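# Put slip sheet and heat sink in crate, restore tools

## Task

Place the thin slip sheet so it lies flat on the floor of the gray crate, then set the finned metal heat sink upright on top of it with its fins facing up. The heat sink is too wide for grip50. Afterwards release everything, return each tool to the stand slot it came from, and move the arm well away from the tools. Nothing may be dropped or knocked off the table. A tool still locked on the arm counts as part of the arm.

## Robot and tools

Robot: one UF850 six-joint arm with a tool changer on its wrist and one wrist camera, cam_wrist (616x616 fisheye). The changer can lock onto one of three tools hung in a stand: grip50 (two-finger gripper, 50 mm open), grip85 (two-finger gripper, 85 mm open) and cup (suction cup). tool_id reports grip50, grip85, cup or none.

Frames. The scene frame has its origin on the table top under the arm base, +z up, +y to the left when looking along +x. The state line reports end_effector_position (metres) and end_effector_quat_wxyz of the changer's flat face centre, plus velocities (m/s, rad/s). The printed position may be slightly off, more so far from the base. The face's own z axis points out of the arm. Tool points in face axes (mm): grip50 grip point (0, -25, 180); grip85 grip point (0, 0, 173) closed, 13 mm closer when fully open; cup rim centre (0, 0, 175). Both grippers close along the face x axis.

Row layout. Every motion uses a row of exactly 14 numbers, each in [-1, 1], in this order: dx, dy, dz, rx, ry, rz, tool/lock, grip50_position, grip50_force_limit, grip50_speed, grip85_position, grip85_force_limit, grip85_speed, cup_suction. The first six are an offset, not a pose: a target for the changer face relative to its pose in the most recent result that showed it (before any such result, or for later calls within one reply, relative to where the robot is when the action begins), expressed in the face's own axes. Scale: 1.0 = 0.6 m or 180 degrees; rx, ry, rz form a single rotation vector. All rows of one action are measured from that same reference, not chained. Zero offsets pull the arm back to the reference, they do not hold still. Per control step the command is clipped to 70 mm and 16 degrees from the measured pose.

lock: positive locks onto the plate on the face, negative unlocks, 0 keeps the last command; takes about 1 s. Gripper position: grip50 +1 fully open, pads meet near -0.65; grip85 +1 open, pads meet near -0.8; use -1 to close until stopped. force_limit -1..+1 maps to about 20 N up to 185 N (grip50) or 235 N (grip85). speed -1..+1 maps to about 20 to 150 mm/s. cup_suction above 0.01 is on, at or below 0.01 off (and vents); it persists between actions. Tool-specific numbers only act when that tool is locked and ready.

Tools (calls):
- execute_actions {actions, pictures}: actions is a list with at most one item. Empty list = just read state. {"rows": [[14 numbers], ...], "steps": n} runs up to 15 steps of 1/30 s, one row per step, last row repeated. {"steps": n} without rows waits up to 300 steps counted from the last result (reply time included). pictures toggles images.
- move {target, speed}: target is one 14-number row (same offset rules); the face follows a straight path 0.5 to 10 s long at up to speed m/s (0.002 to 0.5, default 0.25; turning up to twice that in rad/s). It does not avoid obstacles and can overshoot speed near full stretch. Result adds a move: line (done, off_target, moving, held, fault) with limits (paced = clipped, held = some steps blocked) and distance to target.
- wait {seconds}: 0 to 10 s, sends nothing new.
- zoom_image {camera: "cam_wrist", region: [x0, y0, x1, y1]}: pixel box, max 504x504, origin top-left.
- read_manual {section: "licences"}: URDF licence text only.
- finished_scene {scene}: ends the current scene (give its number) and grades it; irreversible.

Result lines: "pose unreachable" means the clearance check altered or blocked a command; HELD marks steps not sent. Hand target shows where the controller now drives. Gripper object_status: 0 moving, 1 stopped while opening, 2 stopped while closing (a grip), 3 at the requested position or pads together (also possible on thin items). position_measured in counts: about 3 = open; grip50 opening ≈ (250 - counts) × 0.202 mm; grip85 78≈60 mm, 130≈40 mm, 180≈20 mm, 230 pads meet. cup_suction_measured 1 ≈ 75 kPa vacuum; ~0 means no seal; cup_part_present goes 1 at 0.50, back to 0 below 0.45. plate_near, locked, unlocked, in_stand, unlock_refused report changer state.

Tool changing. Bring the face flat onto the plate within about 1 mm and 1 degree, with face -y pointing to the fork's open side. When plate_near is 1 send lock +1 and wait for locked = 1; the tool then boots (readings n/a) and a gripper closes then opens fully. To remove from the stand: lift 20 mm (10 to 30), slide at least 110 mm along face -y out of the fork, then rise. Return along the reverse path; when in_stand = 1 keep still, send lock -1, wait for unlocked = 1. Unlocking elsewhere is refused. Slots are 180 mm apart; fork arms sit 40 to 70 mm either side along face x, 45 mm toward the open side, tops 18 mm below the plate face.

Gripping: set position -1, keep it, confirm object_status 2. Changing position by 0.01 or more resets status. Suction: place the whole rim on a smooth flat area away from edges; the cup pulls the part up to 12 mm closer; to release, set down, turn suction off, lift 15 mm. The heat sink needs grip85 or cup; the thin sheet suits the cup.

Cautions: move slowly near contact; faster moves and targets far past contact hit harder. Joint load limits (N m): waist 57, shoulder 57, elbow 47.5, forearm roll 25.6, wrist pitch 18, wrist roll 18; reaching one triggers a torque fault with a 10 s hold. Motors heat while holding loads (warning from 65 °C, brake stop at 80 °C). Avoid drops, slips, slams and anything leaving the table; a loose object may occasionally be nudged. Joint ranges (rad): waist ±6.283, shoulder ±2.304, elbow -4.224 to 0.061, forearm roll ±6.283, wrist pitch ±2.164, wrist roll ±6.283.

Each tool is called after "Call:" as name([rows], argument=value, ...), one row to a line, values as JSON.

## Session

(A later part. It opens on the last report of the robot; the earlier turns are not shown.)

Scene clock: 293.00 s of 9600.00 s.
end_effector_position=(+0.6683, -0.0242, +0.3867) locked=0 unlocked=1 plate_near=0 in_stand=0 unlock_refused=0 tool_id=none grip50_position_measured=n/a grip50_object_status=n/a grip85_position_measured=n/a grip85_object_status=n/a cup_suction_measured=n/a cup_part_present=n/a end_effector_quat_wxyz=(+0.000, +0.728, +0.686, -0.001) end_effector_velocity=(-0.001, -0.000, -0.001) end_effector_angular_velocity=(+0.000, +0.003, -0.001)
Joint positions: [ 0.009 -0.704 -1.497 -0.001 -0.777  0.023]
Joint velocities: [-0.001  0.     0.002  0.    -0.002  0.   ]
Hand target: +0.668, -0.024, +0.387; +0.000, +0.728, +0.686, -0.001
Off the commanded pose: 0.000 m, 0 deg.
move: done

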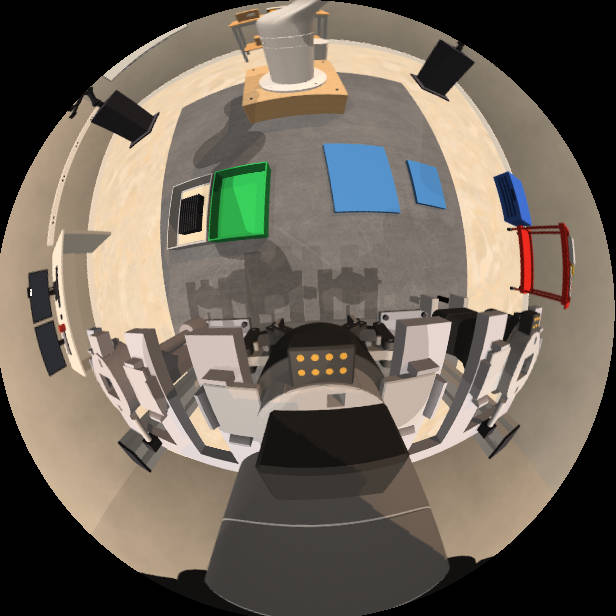

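Call:
move(target=[0,-0.35,-0.15,0,0,0,0,0,0,0,1,0,0,0])

Call:
finished_scene(scene=1)

Scene clock: 297.90 s of 9600.00 s.
end_effector_position=(+0.4589, -0.0123, +0.4764) locked=0 unlocked=1 plate_near=0 in_stand=0 unlock_refused=0 tool_id=none grip50_position_measured=n/a grip50_object_status=n/a grip85_position_measured=n/a grip85_object_status=n/a cup_suction_measured=n/a cup_part_present=n/a end_effector_quat_wxyz=(+0.000, +0.728, +0.686, -0.001) end_effector_velocity=(-0.002, +0.001, +0.001) end_effector_angular_velocity=(+0.000, +0.000, +0.002)
Joint positions: [ 0.019 -0.111 -0.894 -0.001 -0.767  0.032]
Joint velocities: [ 0.002  0.006  0.004  0.    -0.002 -0.001]
Hand target: +0.459, -0.012, +0.477; +0.000, +0.728, +0.686, -0.001
Off the commanded pose: 0.001 m, 0 deg.
move: done

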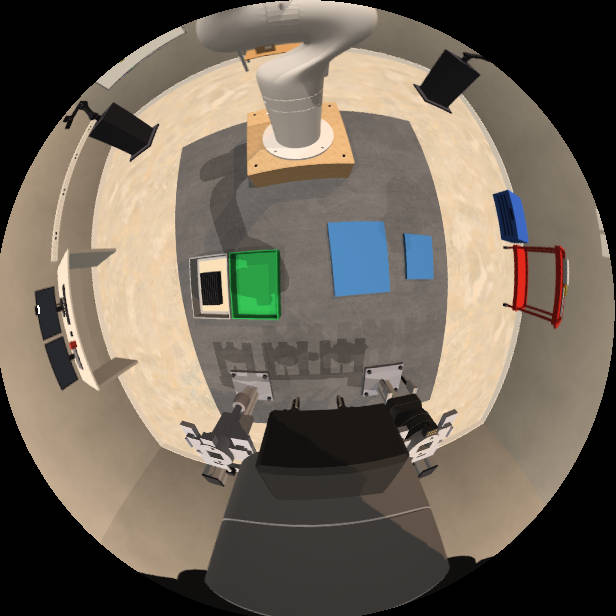

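The scene is finished: the task was done.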